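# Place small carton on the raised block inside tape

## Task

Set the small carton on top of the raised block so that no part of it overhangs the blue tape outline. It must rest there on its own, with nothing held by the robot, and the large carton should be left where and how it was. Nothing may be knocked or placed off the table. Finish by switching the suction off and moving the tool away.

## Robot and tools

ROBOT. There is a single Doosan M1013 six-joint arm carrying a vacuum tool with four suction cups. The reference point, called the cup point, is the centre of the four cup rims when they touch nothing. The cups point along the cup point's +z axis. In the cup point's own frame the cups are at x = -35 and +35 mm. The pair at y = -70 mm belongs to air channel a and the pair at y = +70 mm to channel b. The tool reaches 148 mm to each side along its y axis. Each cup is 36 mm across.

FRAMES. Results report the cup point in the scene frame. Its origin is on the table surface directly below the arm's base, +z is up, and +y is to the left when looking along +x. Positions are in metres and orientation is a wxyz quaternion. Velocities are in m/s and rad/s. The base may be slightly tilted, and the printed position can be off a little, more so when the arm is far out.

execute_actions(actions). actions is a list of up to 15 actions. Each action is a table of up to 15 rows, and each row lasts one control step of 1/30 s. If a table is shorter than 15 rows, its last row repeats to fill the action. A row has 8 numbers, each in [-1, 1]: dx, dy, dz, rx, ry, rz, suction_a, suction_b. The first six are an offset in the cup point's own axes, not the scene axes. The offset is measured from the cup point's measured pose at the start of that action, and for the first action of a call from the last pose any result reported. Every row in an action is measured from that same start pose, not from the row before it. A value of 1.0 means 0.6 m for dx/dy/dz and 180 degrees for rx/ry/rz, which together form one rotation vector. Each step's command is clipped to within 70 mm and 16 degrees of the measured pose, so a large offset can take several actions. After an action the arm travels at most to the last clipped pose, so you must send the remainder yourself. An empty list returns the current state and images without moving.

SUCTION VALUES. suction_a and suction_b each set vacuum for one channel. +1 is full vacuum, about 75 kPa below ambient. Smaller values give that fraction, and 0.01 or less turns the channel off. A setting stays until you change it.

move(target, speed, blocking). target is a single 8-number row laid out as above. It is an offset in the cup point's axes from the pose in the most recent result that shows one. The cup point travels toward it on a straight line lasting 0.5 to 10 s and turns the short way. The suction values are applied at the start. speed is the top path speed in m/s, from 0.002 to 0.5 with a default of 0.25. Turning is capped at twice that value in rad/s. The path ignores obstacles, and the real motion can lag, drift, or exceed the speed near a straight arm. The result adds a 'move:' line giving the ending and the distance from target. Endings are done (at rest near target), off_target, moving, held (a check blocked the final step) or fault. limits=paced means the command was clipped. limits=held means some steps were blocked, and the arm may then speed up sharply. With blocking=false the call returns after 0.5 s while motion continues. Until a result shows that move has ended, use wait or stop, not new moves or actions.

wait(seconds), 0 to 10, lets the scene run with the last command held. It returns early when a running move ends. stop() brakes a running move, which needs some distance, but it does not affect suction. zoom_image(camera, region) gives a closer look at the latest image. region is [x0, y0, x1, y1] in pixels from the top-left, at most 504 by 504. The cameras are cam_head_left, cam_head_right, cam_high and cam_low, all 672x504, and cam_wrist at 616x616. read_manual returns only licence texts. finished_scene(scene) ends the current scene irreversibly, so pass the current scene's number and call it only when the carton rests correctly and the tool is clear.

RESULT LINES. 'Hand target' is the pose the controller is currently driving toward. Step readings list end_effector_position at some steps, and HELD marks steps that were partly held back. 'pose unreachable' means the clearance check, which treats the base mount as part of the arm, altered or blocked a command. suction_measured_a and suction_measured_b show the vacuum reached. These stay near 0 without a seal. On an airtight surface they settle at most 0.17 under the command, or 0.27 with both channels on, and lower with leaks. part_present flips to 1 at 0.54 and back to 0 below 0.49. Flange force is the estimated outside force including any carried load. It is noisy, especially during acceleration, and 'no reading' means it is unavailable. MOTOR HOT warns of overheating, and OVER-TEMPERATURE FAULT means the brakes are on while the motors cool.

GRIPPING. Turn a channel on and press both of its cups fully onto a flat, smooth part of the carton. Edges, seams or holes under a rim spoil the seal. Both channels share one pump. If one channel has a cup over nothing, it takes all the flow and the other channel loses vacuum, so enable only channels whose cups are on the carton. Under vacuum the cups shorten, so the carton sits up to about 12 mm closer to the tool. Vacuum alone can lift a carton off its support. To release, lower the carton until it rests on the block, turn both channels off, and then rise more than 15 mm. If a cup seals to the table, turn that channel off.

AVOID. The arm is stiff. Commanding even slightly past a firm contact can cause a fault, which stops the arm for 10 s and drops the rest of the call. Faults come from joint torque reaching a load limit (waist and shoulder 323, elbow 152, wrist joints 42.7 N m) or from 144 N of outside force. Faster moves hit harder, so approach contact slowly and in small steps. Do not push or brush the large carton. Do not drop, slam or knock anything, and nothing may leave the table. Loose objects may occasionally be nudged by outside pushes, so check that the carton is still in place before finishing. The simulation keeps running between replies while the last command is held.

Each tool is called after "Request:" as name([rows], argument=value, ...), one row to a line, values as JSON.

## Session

Request:
execute_actions(actions=[])

Scene clock: 0.00 s.
end_effector_position=(+0.6487, +0.0205, +0.5085) suction_measured_a=0.00 part_present_a=0 suction_measured_b=0.00 part_present_b=0 end_effector_quat_wxyz=(+0.001, +0.696, +0.718, +0.001) end_effector_velocity=(+0.000, +0.000, -0.000) end_effector_angular_velocity=(-0.000, -0.002, +0.000)
Joint positions: [-0.052  0.15   1.528  0.     1.462  1.518]
Joint velocities: [ 0.001  0.     0.    -0.    -0.002  0.001]
Flange force (N, the push that the arm receives, along the end effector's own x y z axes): no reading
Hand target: +0.649, +0.021, +0.508; +0.001, +0.696, +0.718, +0.001

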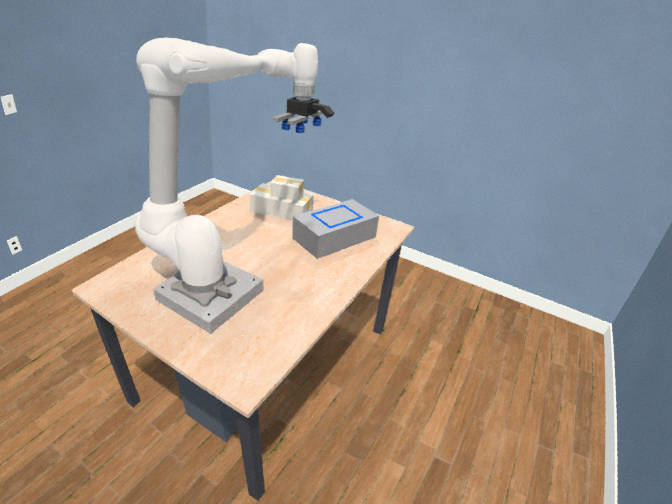

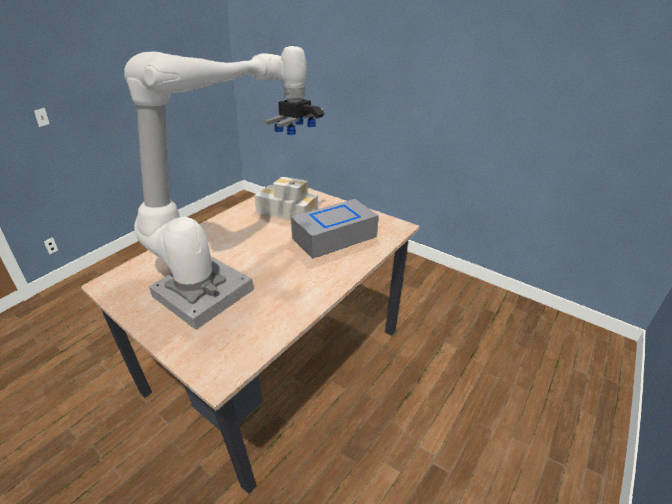

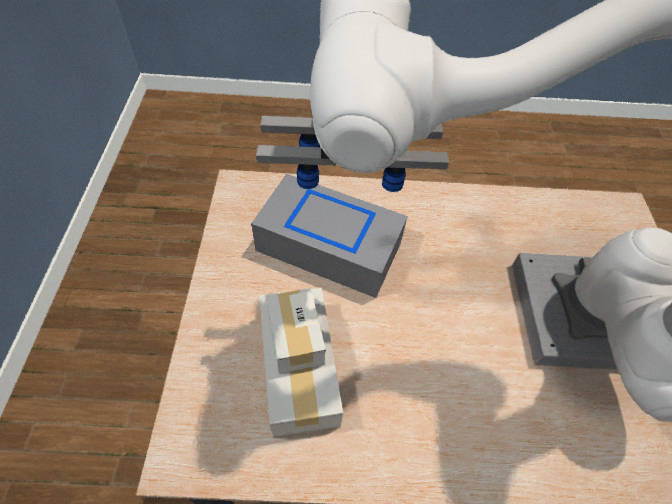

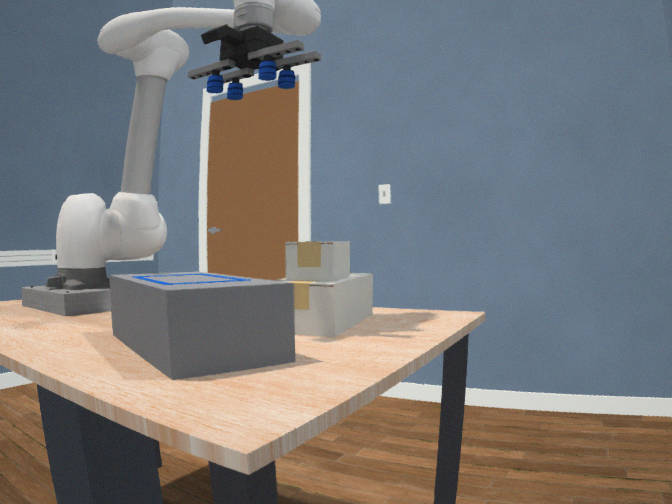

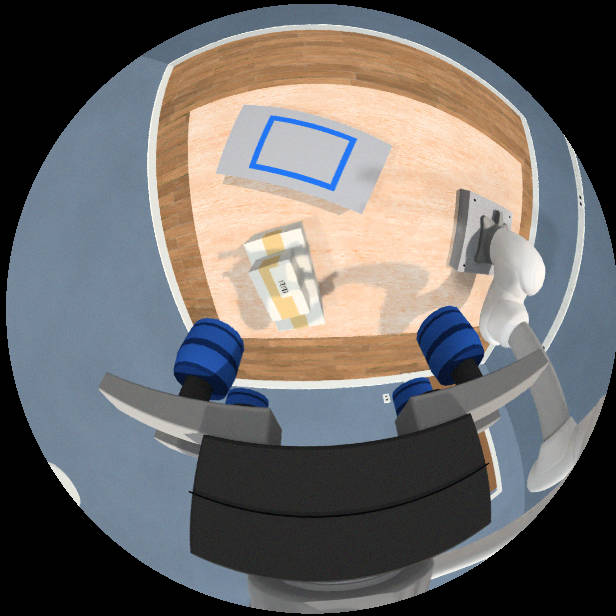

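Request:
move(target=[0.195,0.02,0.45,0,0,-0.083,0,0], speed=0.4)

Scene clock: 1.43 s.
end_effector_position=(+0.6578, +0.1377, +0.2386) suction_measured_a=0.00 part_present_a=0 suction_measured_b=0.00 part_present_b=0 end_effector_quat_wxyz=(+0.001, +0.597, +0.802, +0.001) end_effector_velocity=(-0.000, +0.001, -0.002) end_effector_angular_velocity=(+0.001, +0.005, +0.000)
Joint positions: [0.124 0.33  1.813 0.    0.996 1.434]
Joint velocities: [ 0.002  0.003 -0.     0.002  0.001  0.001]
Flange force (N, the push that the arm receives, along the end effector's own x y z axes): [0.0 7.2 2.0]
Hand target: +0.658, +0.138, +0.239; +0.001, +0.597, +0.802, +0.001
Off the commanded pose: 0.000 m, 0 deg.
move: done

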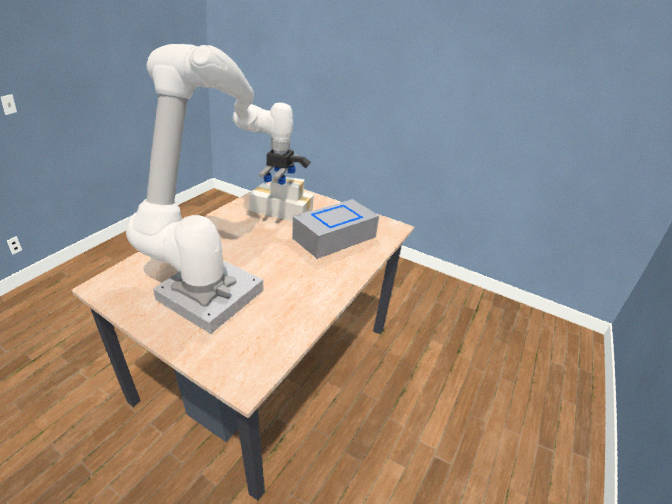

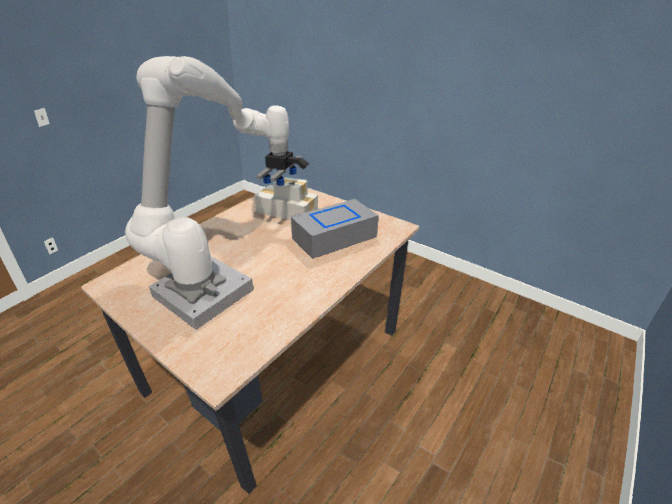

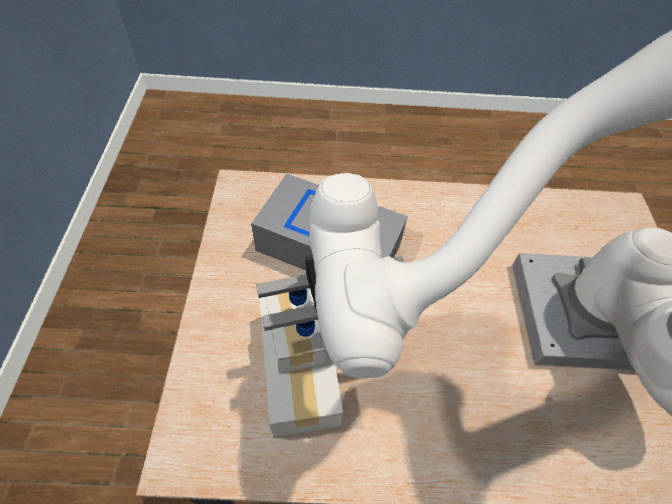

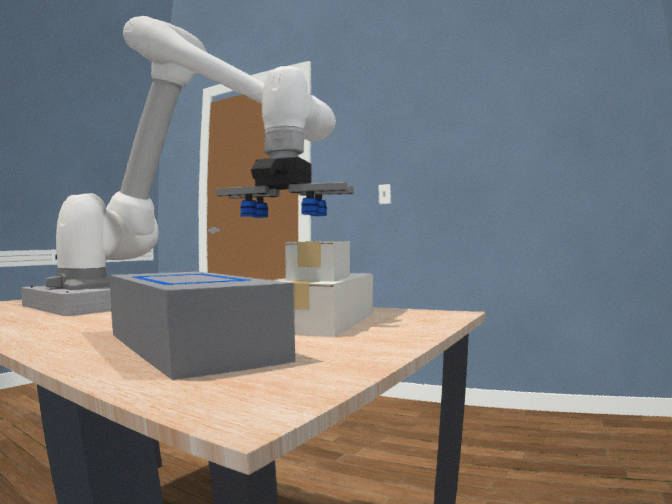

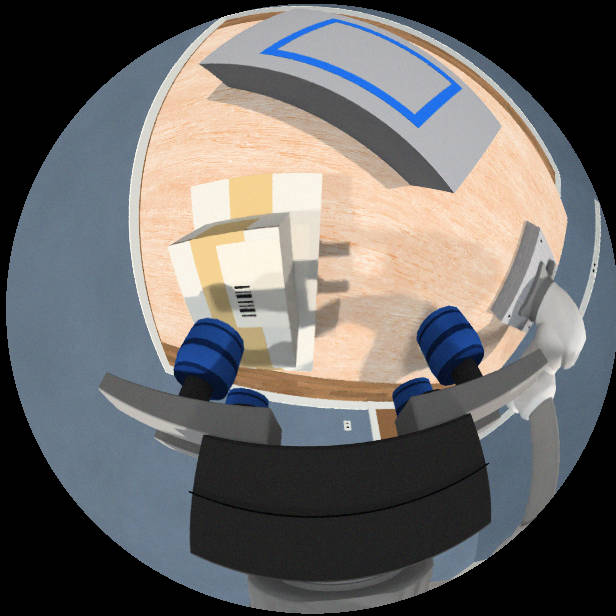

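Request:
move(target=[-0.012,0.02,0.075,0,0,0,0,0], speed=0.15)

Scene clock: 3.60 s.
end_effector_position=(+0.6715, +0.1343, +0.1937) suction_measured_a=0.00 part_present_a=0 suction_measured_b=0.00 part_present_b=0 end_effector_quat_wxyz=(+0.001, +0.597, +0.802, +0.001) end_effector_velocity=(-0.001, +0.001, -0.001) end_effector_angular_velocity=(-0.001, +0.003, +0.001)
Joint positions: [0.116 0.39  1.823 0.    0.927 1.426]
Joint velocities: [ 0.001  0.001  0.    -0.     0.002 -0.   ]
Flange force (N, the push that the arm receives, along the end effector's own x y z axes): [0.8 7.3 2.7]
Hand target: +0.672, +0.134, +0.194; +0.001, +0.597, +0.802, +0.001
Off the commanded pose: 0.000 m, 0 deg.
move: done

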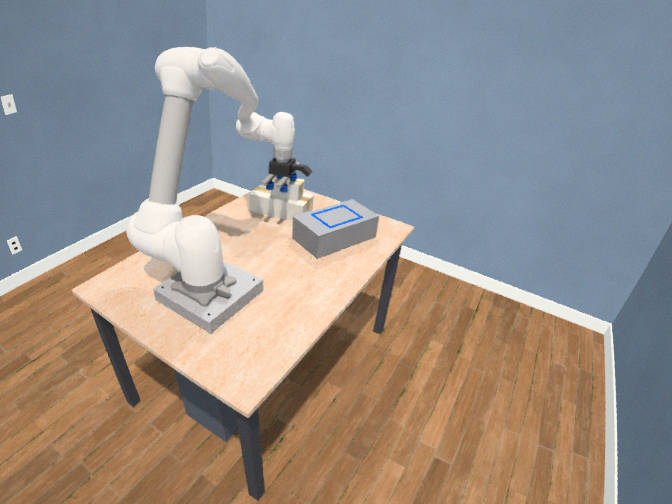

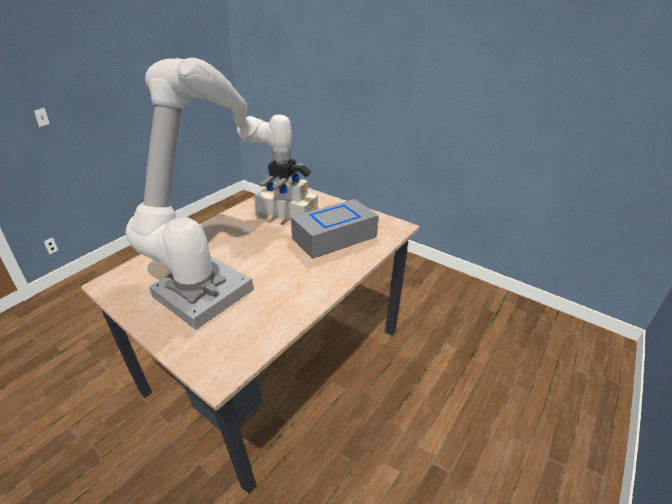

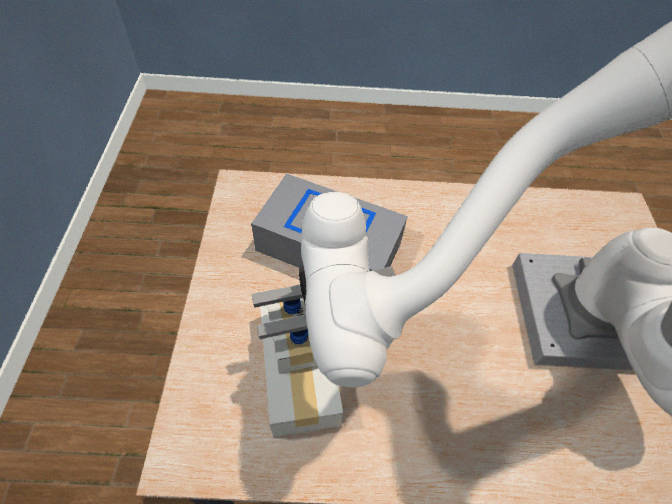

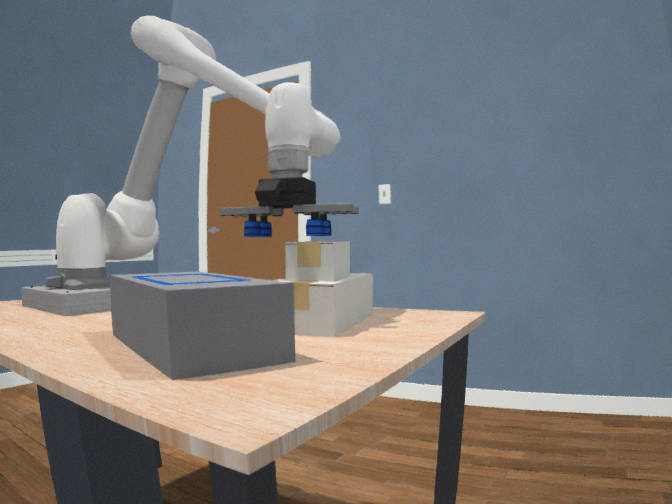

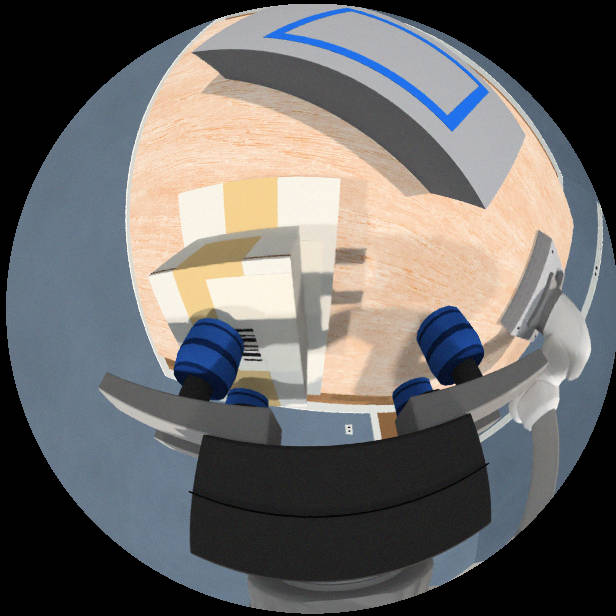

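Request:
move(target=[0,0,0.03,0,0,0,0,1], speed=0.03)

Scene clock: 4.53 s.
end_effector_position=(+0.6715, +0.1343, +0.1757) suction_measured_a=0.00 part_present_a=0 suction_measured_b=0.85 part_present_b=1 end_effector_quat_wxyz=(+0.001, +0.597, +0.802, +0.001) end_effector_velocity=(-0.000, -0.000, -0.001) end_effector_angular_velocity=(-0.001, +0.002, -0.001)
Joint positions: [0.116 0.409 1.835 0.    0.896 1.426]
Joint velocities: [ 0.     0.001  0.    -0.     0.001  0.001]
Flange force (N, the push that the arm receives, along the end effector's own x y z axes): [-1.5 6.5 4.9]
Hand target: +0.672, +0.134, +0.176; +0.001, +0.597, +0.802, +0.001
Off the commanded pose: 0.000 m, 0 deg.
move: done

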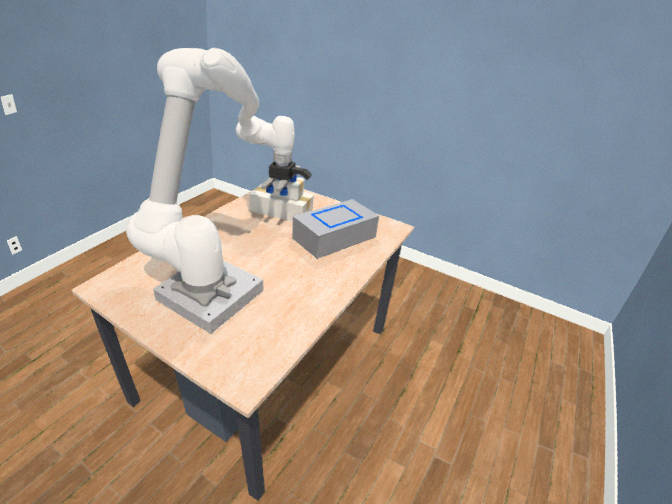

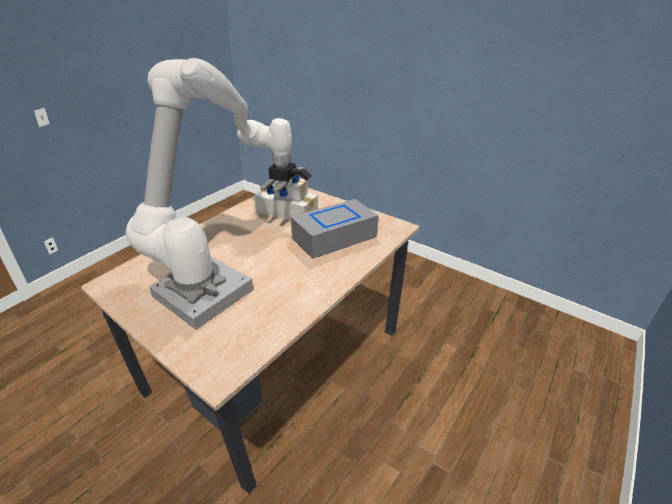

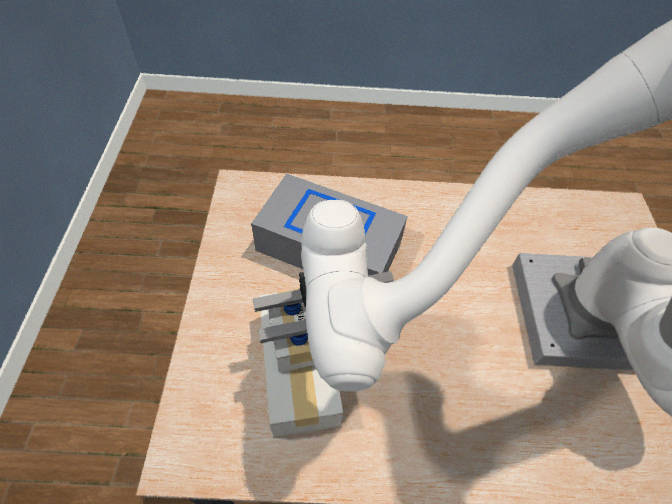

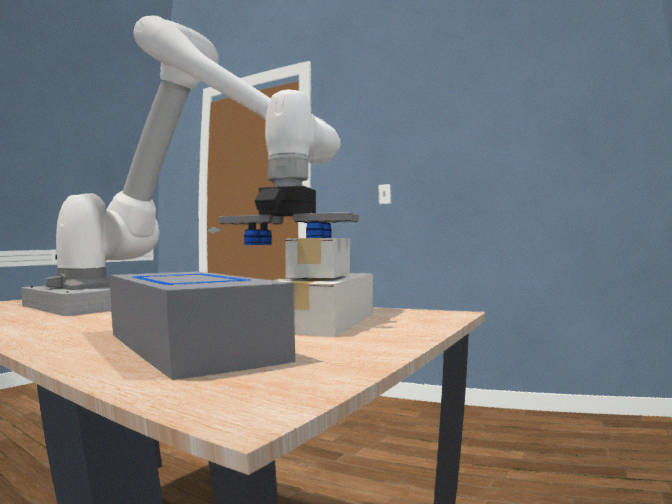

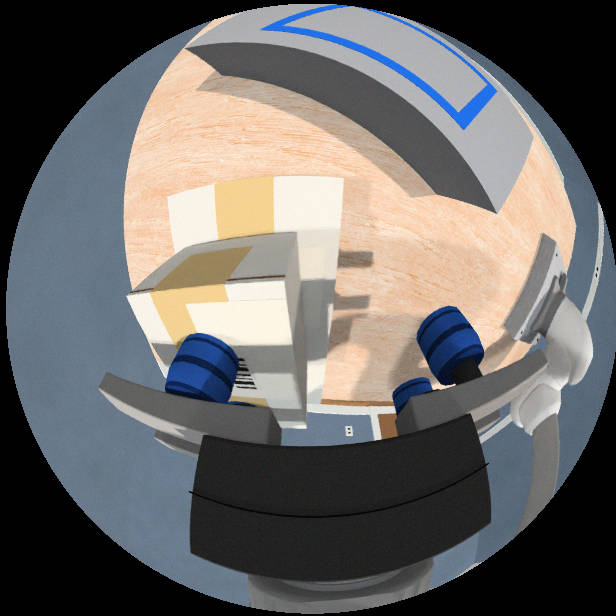

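Request:
move(target=[0,0,-0.11,0,0,0,0,1], speed=0.2)

Request:
move(target=[-0.62,-0.2,0,0,0,-0.31,0,1], speed=0.35)

Scene clock: 5.67 s.
end_effector_position=(+0.6713, +0.1343, +0.2416) suction_measured_a=0.00 part_present_a=0 suction_measured_b=0.94 part_present_b=1 end_effector_quat_wxyz=(+0.001, +0.597, +0.802, +0.001) end_effector_velocity=(+0.001, -0.001, +0.000) end_effector_angular_velocity=(+0.001, -0.001, -0.003)
Joint positions: [0.116 0.345 1.785 0.    1.009 1.426]
Joint velocities: [-0.002 -0.    -0.001  0.    -0.001  0.001]
Flange force (N, the push that the arm receives, along the end effector's own x y z axes): [-0.8 4.5 4.6]
Hand target: +0.671, +0.134, +0.242; +0.001, +0.597, +0.802, +0.001
Off the commanded pose: 0.000 m, 0 deg.
move: done

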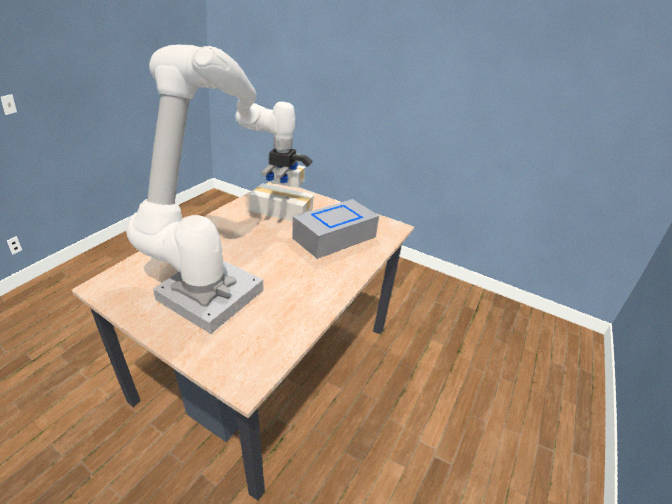

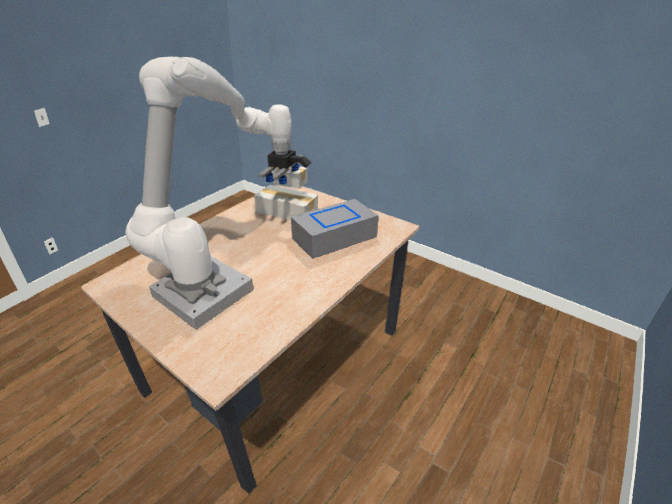

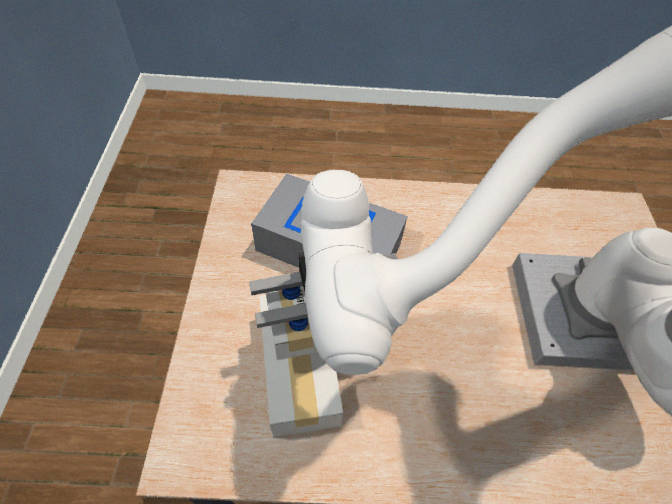

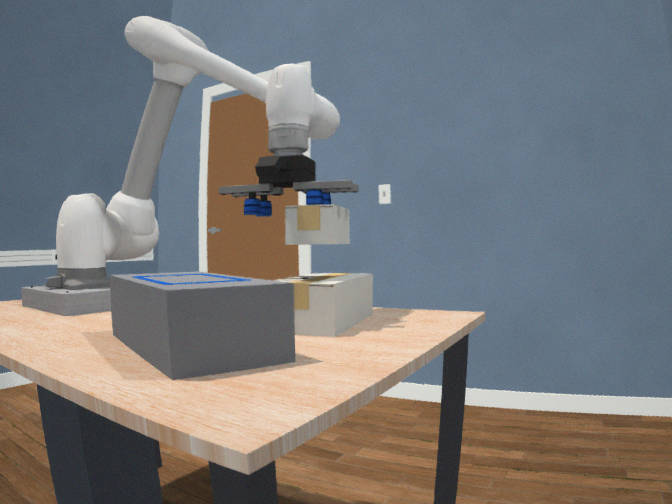

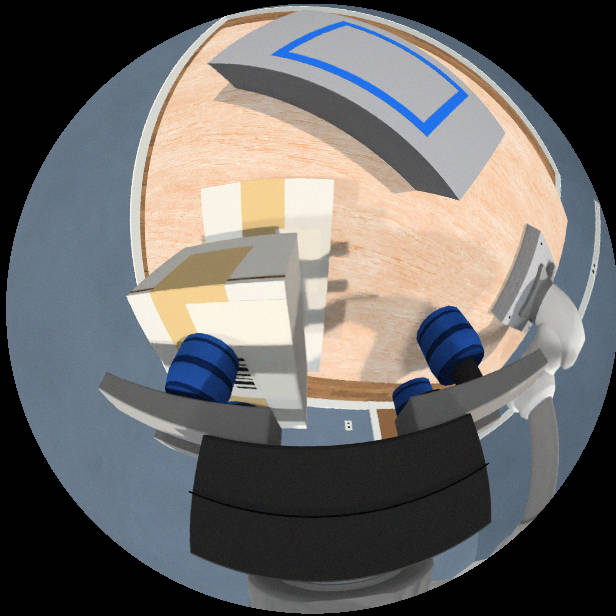

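Scene clock: 7.50 s.
end_effector_position=(+0.6635, -0.2565, +0.2418) suction_measured_a=0.00 part_present_a=0 suction_measured_b=0.94 part_present_b=1 end_effector_quat_wxyz=(+0.002, +0.152, +0.988, -0.000) end_effector_velocity=(-0.000, -0.001, -0.001) end_effector_angular_velocity=(-0.000, +0.001, +0.002)
Joint positions: [-0.448  0.383  1.731  0.     1.026 -0.112]
Joint velocities: [-0.001  0.001 -0.    -0.001 -0.    -0.003]
Flange force (N, the push that the arm receives, along the end effector's own x y z axes): [-5.4 -2.8 2.5]
Hand target: +0.664, -0.257, +0.242; +0.002, +0.152, +0.988, -0.000
Off the commanded pose: 0.000 m, 0 deg.
move: done

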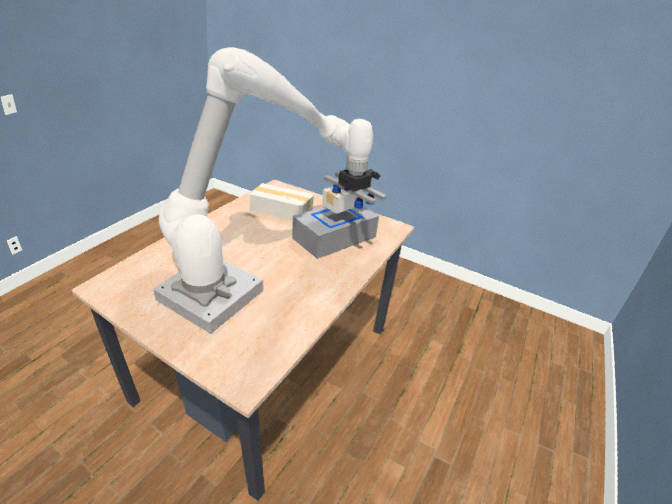

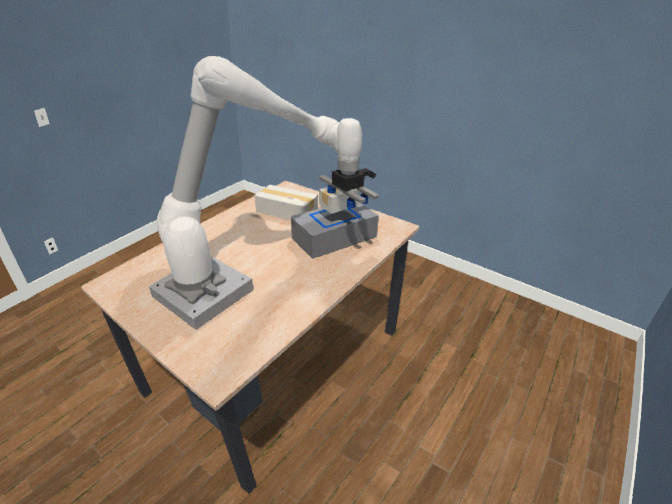

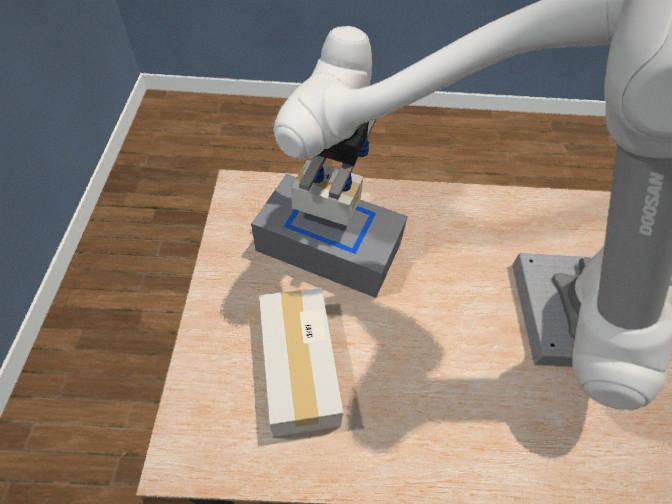

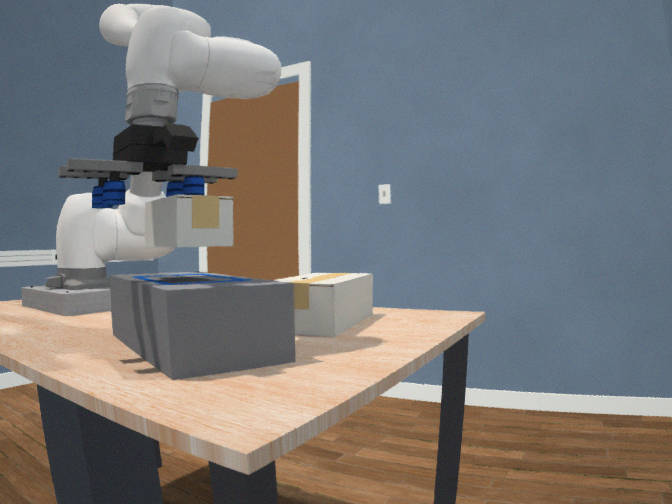

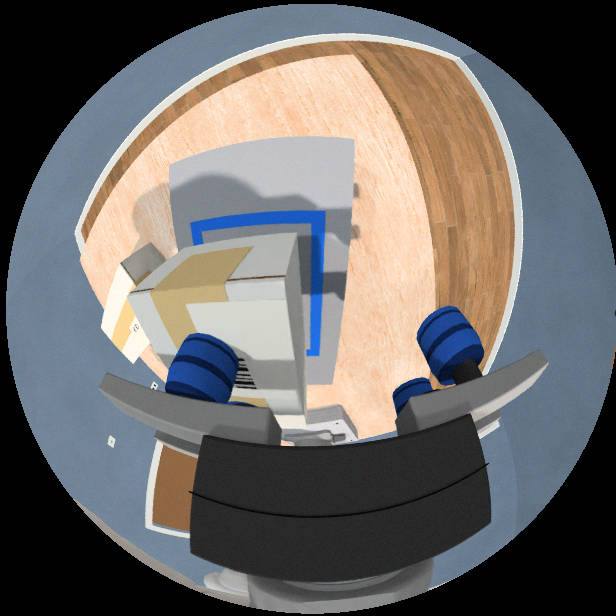

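Request:
move(target=[0.028,0.008,0.068,0,0,0.022,0,1], speed=0.15)

Scene clock: 8.37 s.
end_effector_position=(+0.6491, -0.2469, +0.2010) suction_measured_a=0.00 part_present_a=0 suction_measured_b=0.94 part_present_b=1 end_effector_quat_wxyz=(+0.002, +0.186, +0.983, -0.000) end_effector_velocity=(-0.001, -0.000, -0.001) end_effector_angular_velocity=(+0.001, +0.002, -0.001)
Joint positions: [-0.444  0.396  1.798  0.     0.946 -0.039]
Joint velocities: [-0.001  0.     0.001  0.     0.     0.001]
Flange force (N, the push that the arm receives, along the end effector's own x y z axes): [-5.9 -0.2 2.1]
Hand target: +0.649, -0.247, +0.201; +0.002, +0.186, +0.983, -0.000
Off the commanded pose: 0.000 m, 0 deg.
move: done

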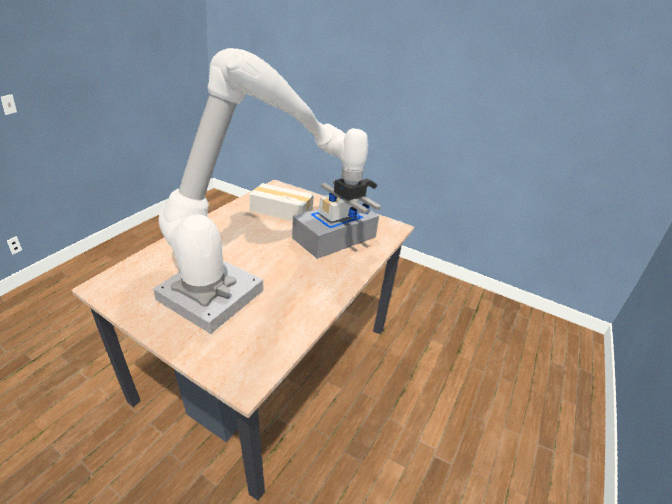

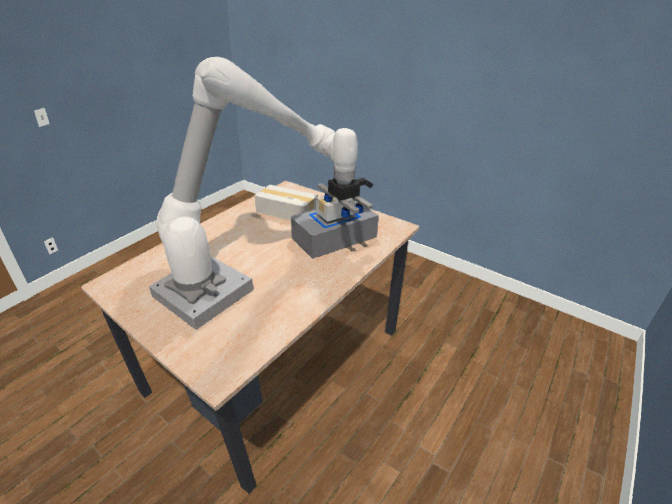

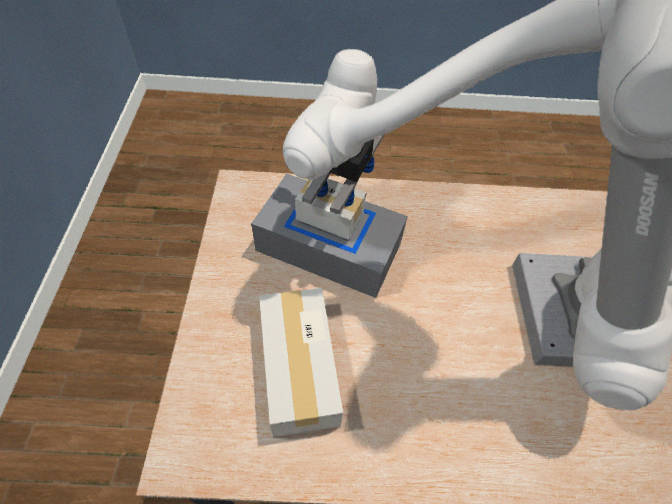

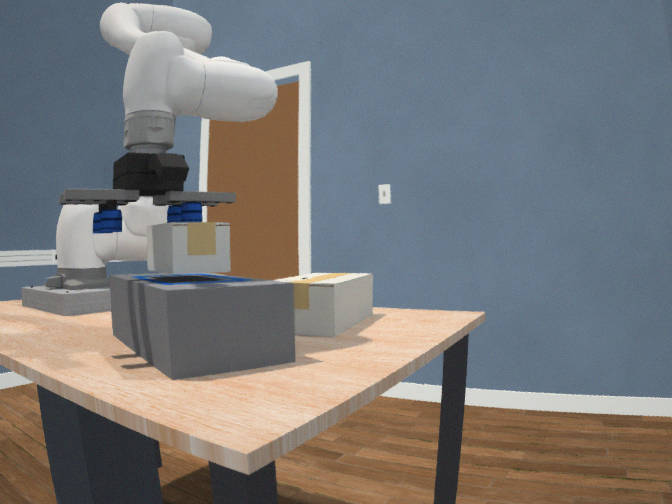

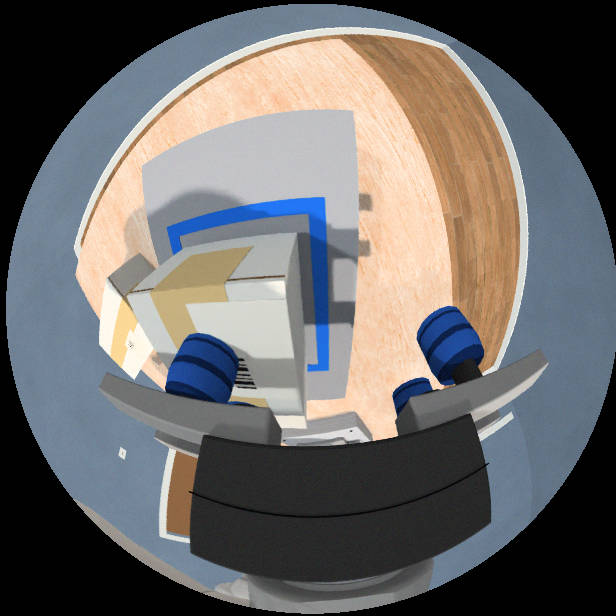

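Request:
move(target=[0,0,0.022,0,0,0,0,1], speed=0.03)

Scene clock: 9.17 s.
end_effector_position=(+0.6491, -0.2469, +0.1878) suction_measured_a=0.00 part_present_a=0 suction_measured_b=0.94 part_present_b=1 end_effector_quat_wxyz=(+0.002, +0.186, +0.983, -0.000) end_effector_velocity=(-0.000, +0.000, +0.000) end_effector_angular_velocity=(-0.001, +0.001, +0.001)
Joint positions: [-0.444  0.409  1.807  0.     0.923 -0.039]
Joint velocities: [ 0.001 -0.     0.    -0.001  0.     0.   ]
Flange force (N, the push that the arm receives, along the end effector's own x y z axes): [-6.1 0.1 4.5]
Hand target: +0.649, -0.247, +0.188; +0.002, +0.186, +0.983, -0.000
Off the commanded pose: 0.000 m, 0 deg.
move: done

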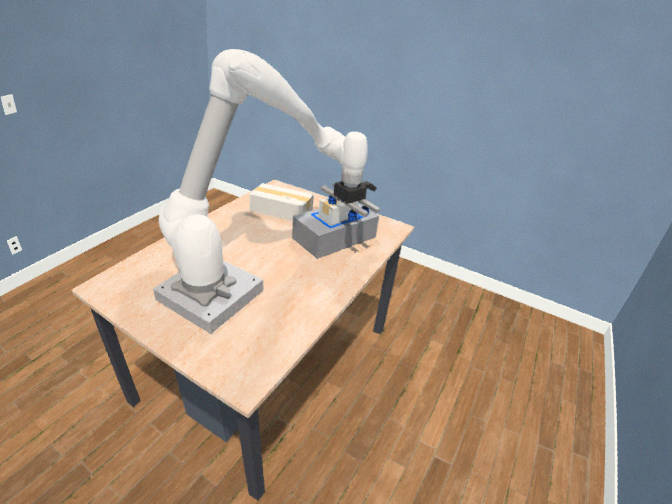

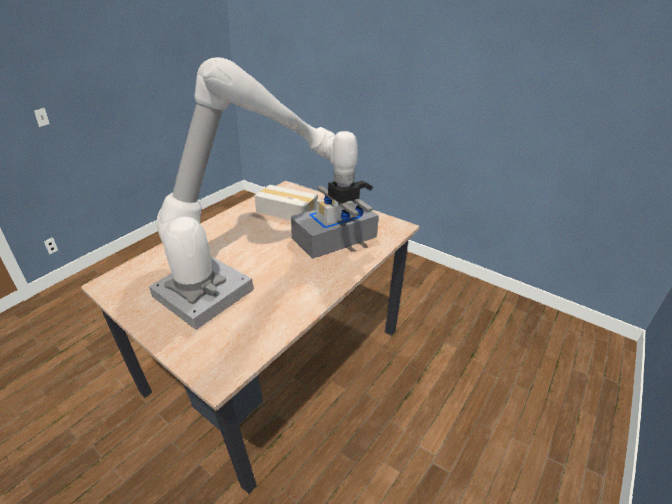

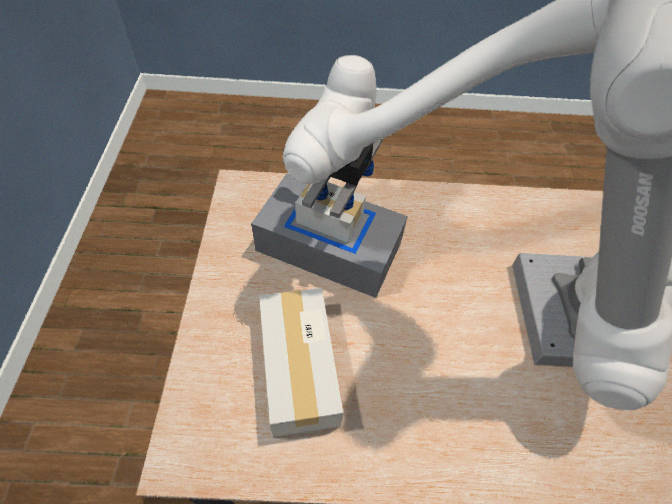

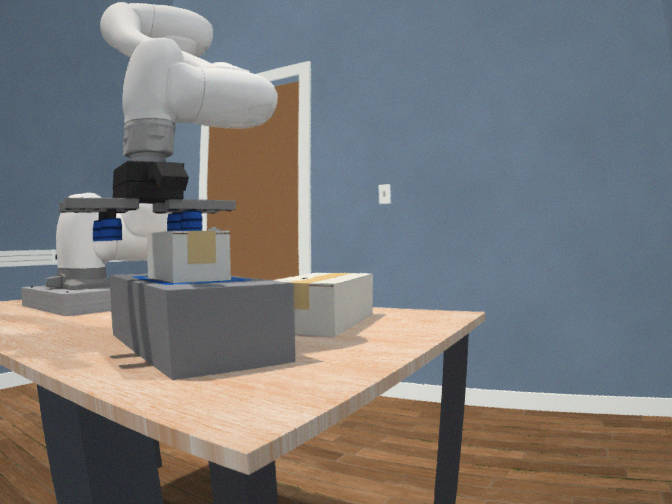

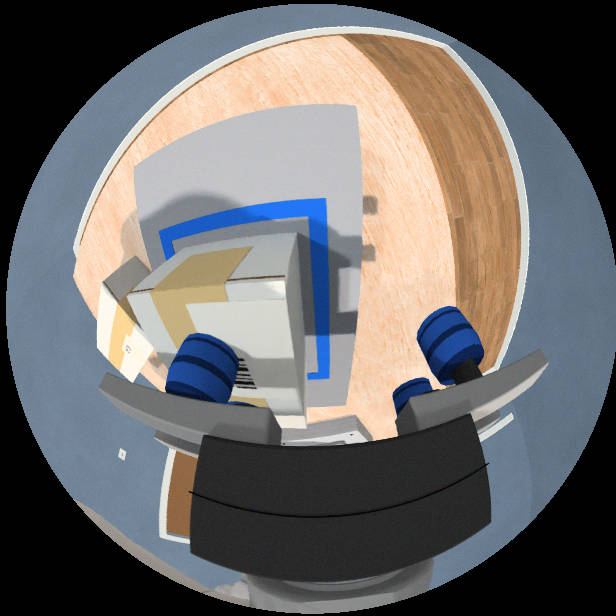

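Request:
move(target=[0,0,0.004,0,0,0,0,1], speed=0.01)

Request:
execute_actions([
  [[0,0,0,0,0,0,0,0]],
])

Request:
move(target=[0,0,-0.2,0,0,0,0,0], speed=0.3)

Scene clock: 19.93 s.
end_effector_position=(+0.6494, -0.2470, +0.1875) suction_measured_a=0.00 part_present_a=0 suction_measured_b=0.94 part_present_b=1 end_effector_quat_wxyz=(+0.003, +0.186, +0.983, -0.000) end_effector_velocity=(+0.000, -0.001, +0.000) end_effector_angular_velocity=(+0.000, -0.002, -0.002)
Joint positions: [-0.444  0.409  1.807  0.     0.921 -0.039]
Joint velocities: [-0.001 -0.     0.     0.001 -0.002 -0.   ]
Flange force (N, the push that the arm receives, along the end effector's own x y z axes): [-0.1 1.4 -20.6]
Hand target: +0.649, -0.247, +0.187; +0.003, +0.186, +0.983, -0.000
Off the commanded pose: 0.002 m, 0 deg.
FORCE FAULT: contact force on the arm reached its limit, and the arm stopped for 10 seconds. The contact can be on any part of the arm, not only on its tool. That time counts as 20 of the actions that you can send in this scene. The arm's remaining commands of this call were not run. The arm holds still and accepts commands again. Move the arm away from the contact; if what it grips holds it there, let go first. Pushing or pulling that hard again can fault the arm again.
move: fault

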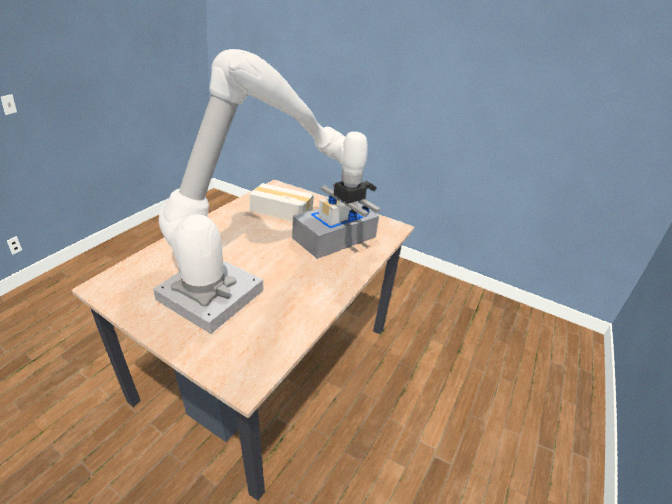

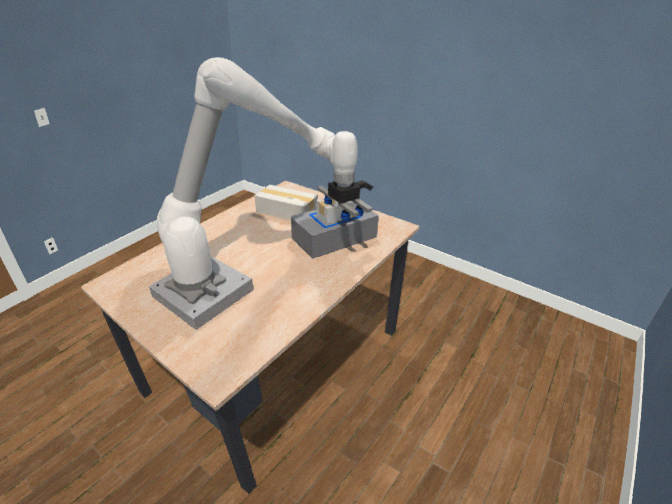

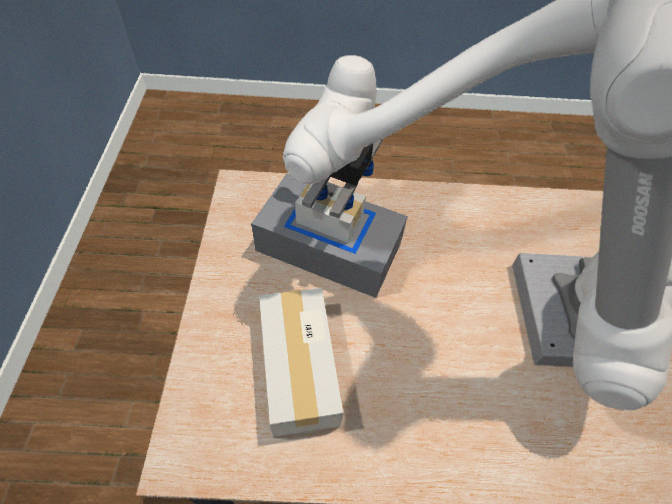

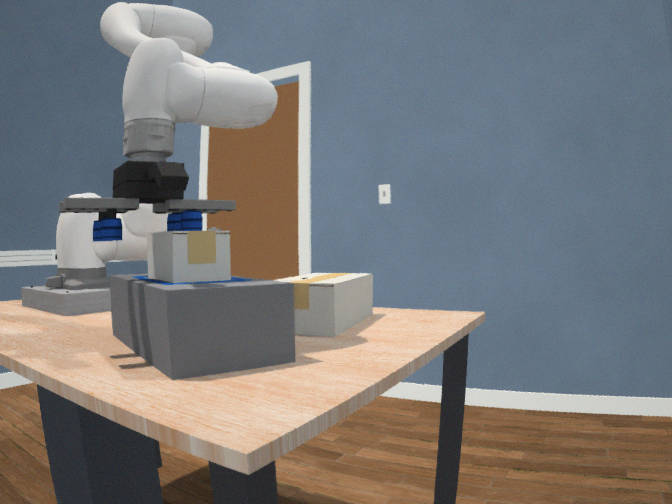

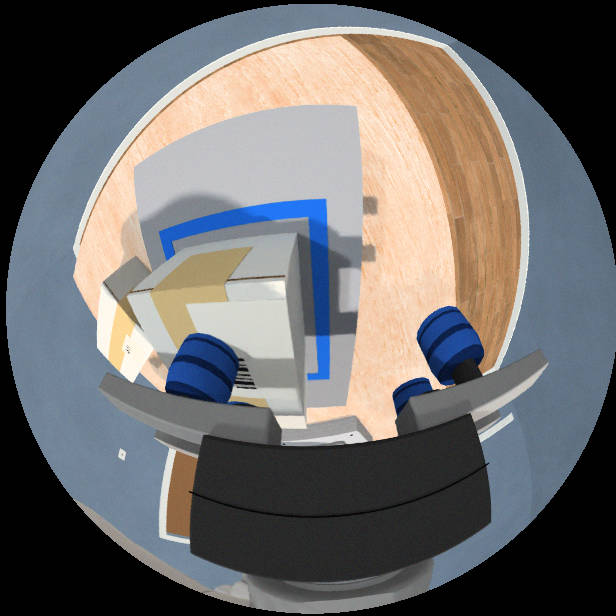

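not run: a fault stop came before this call.

not run: a fault stop came before this call.


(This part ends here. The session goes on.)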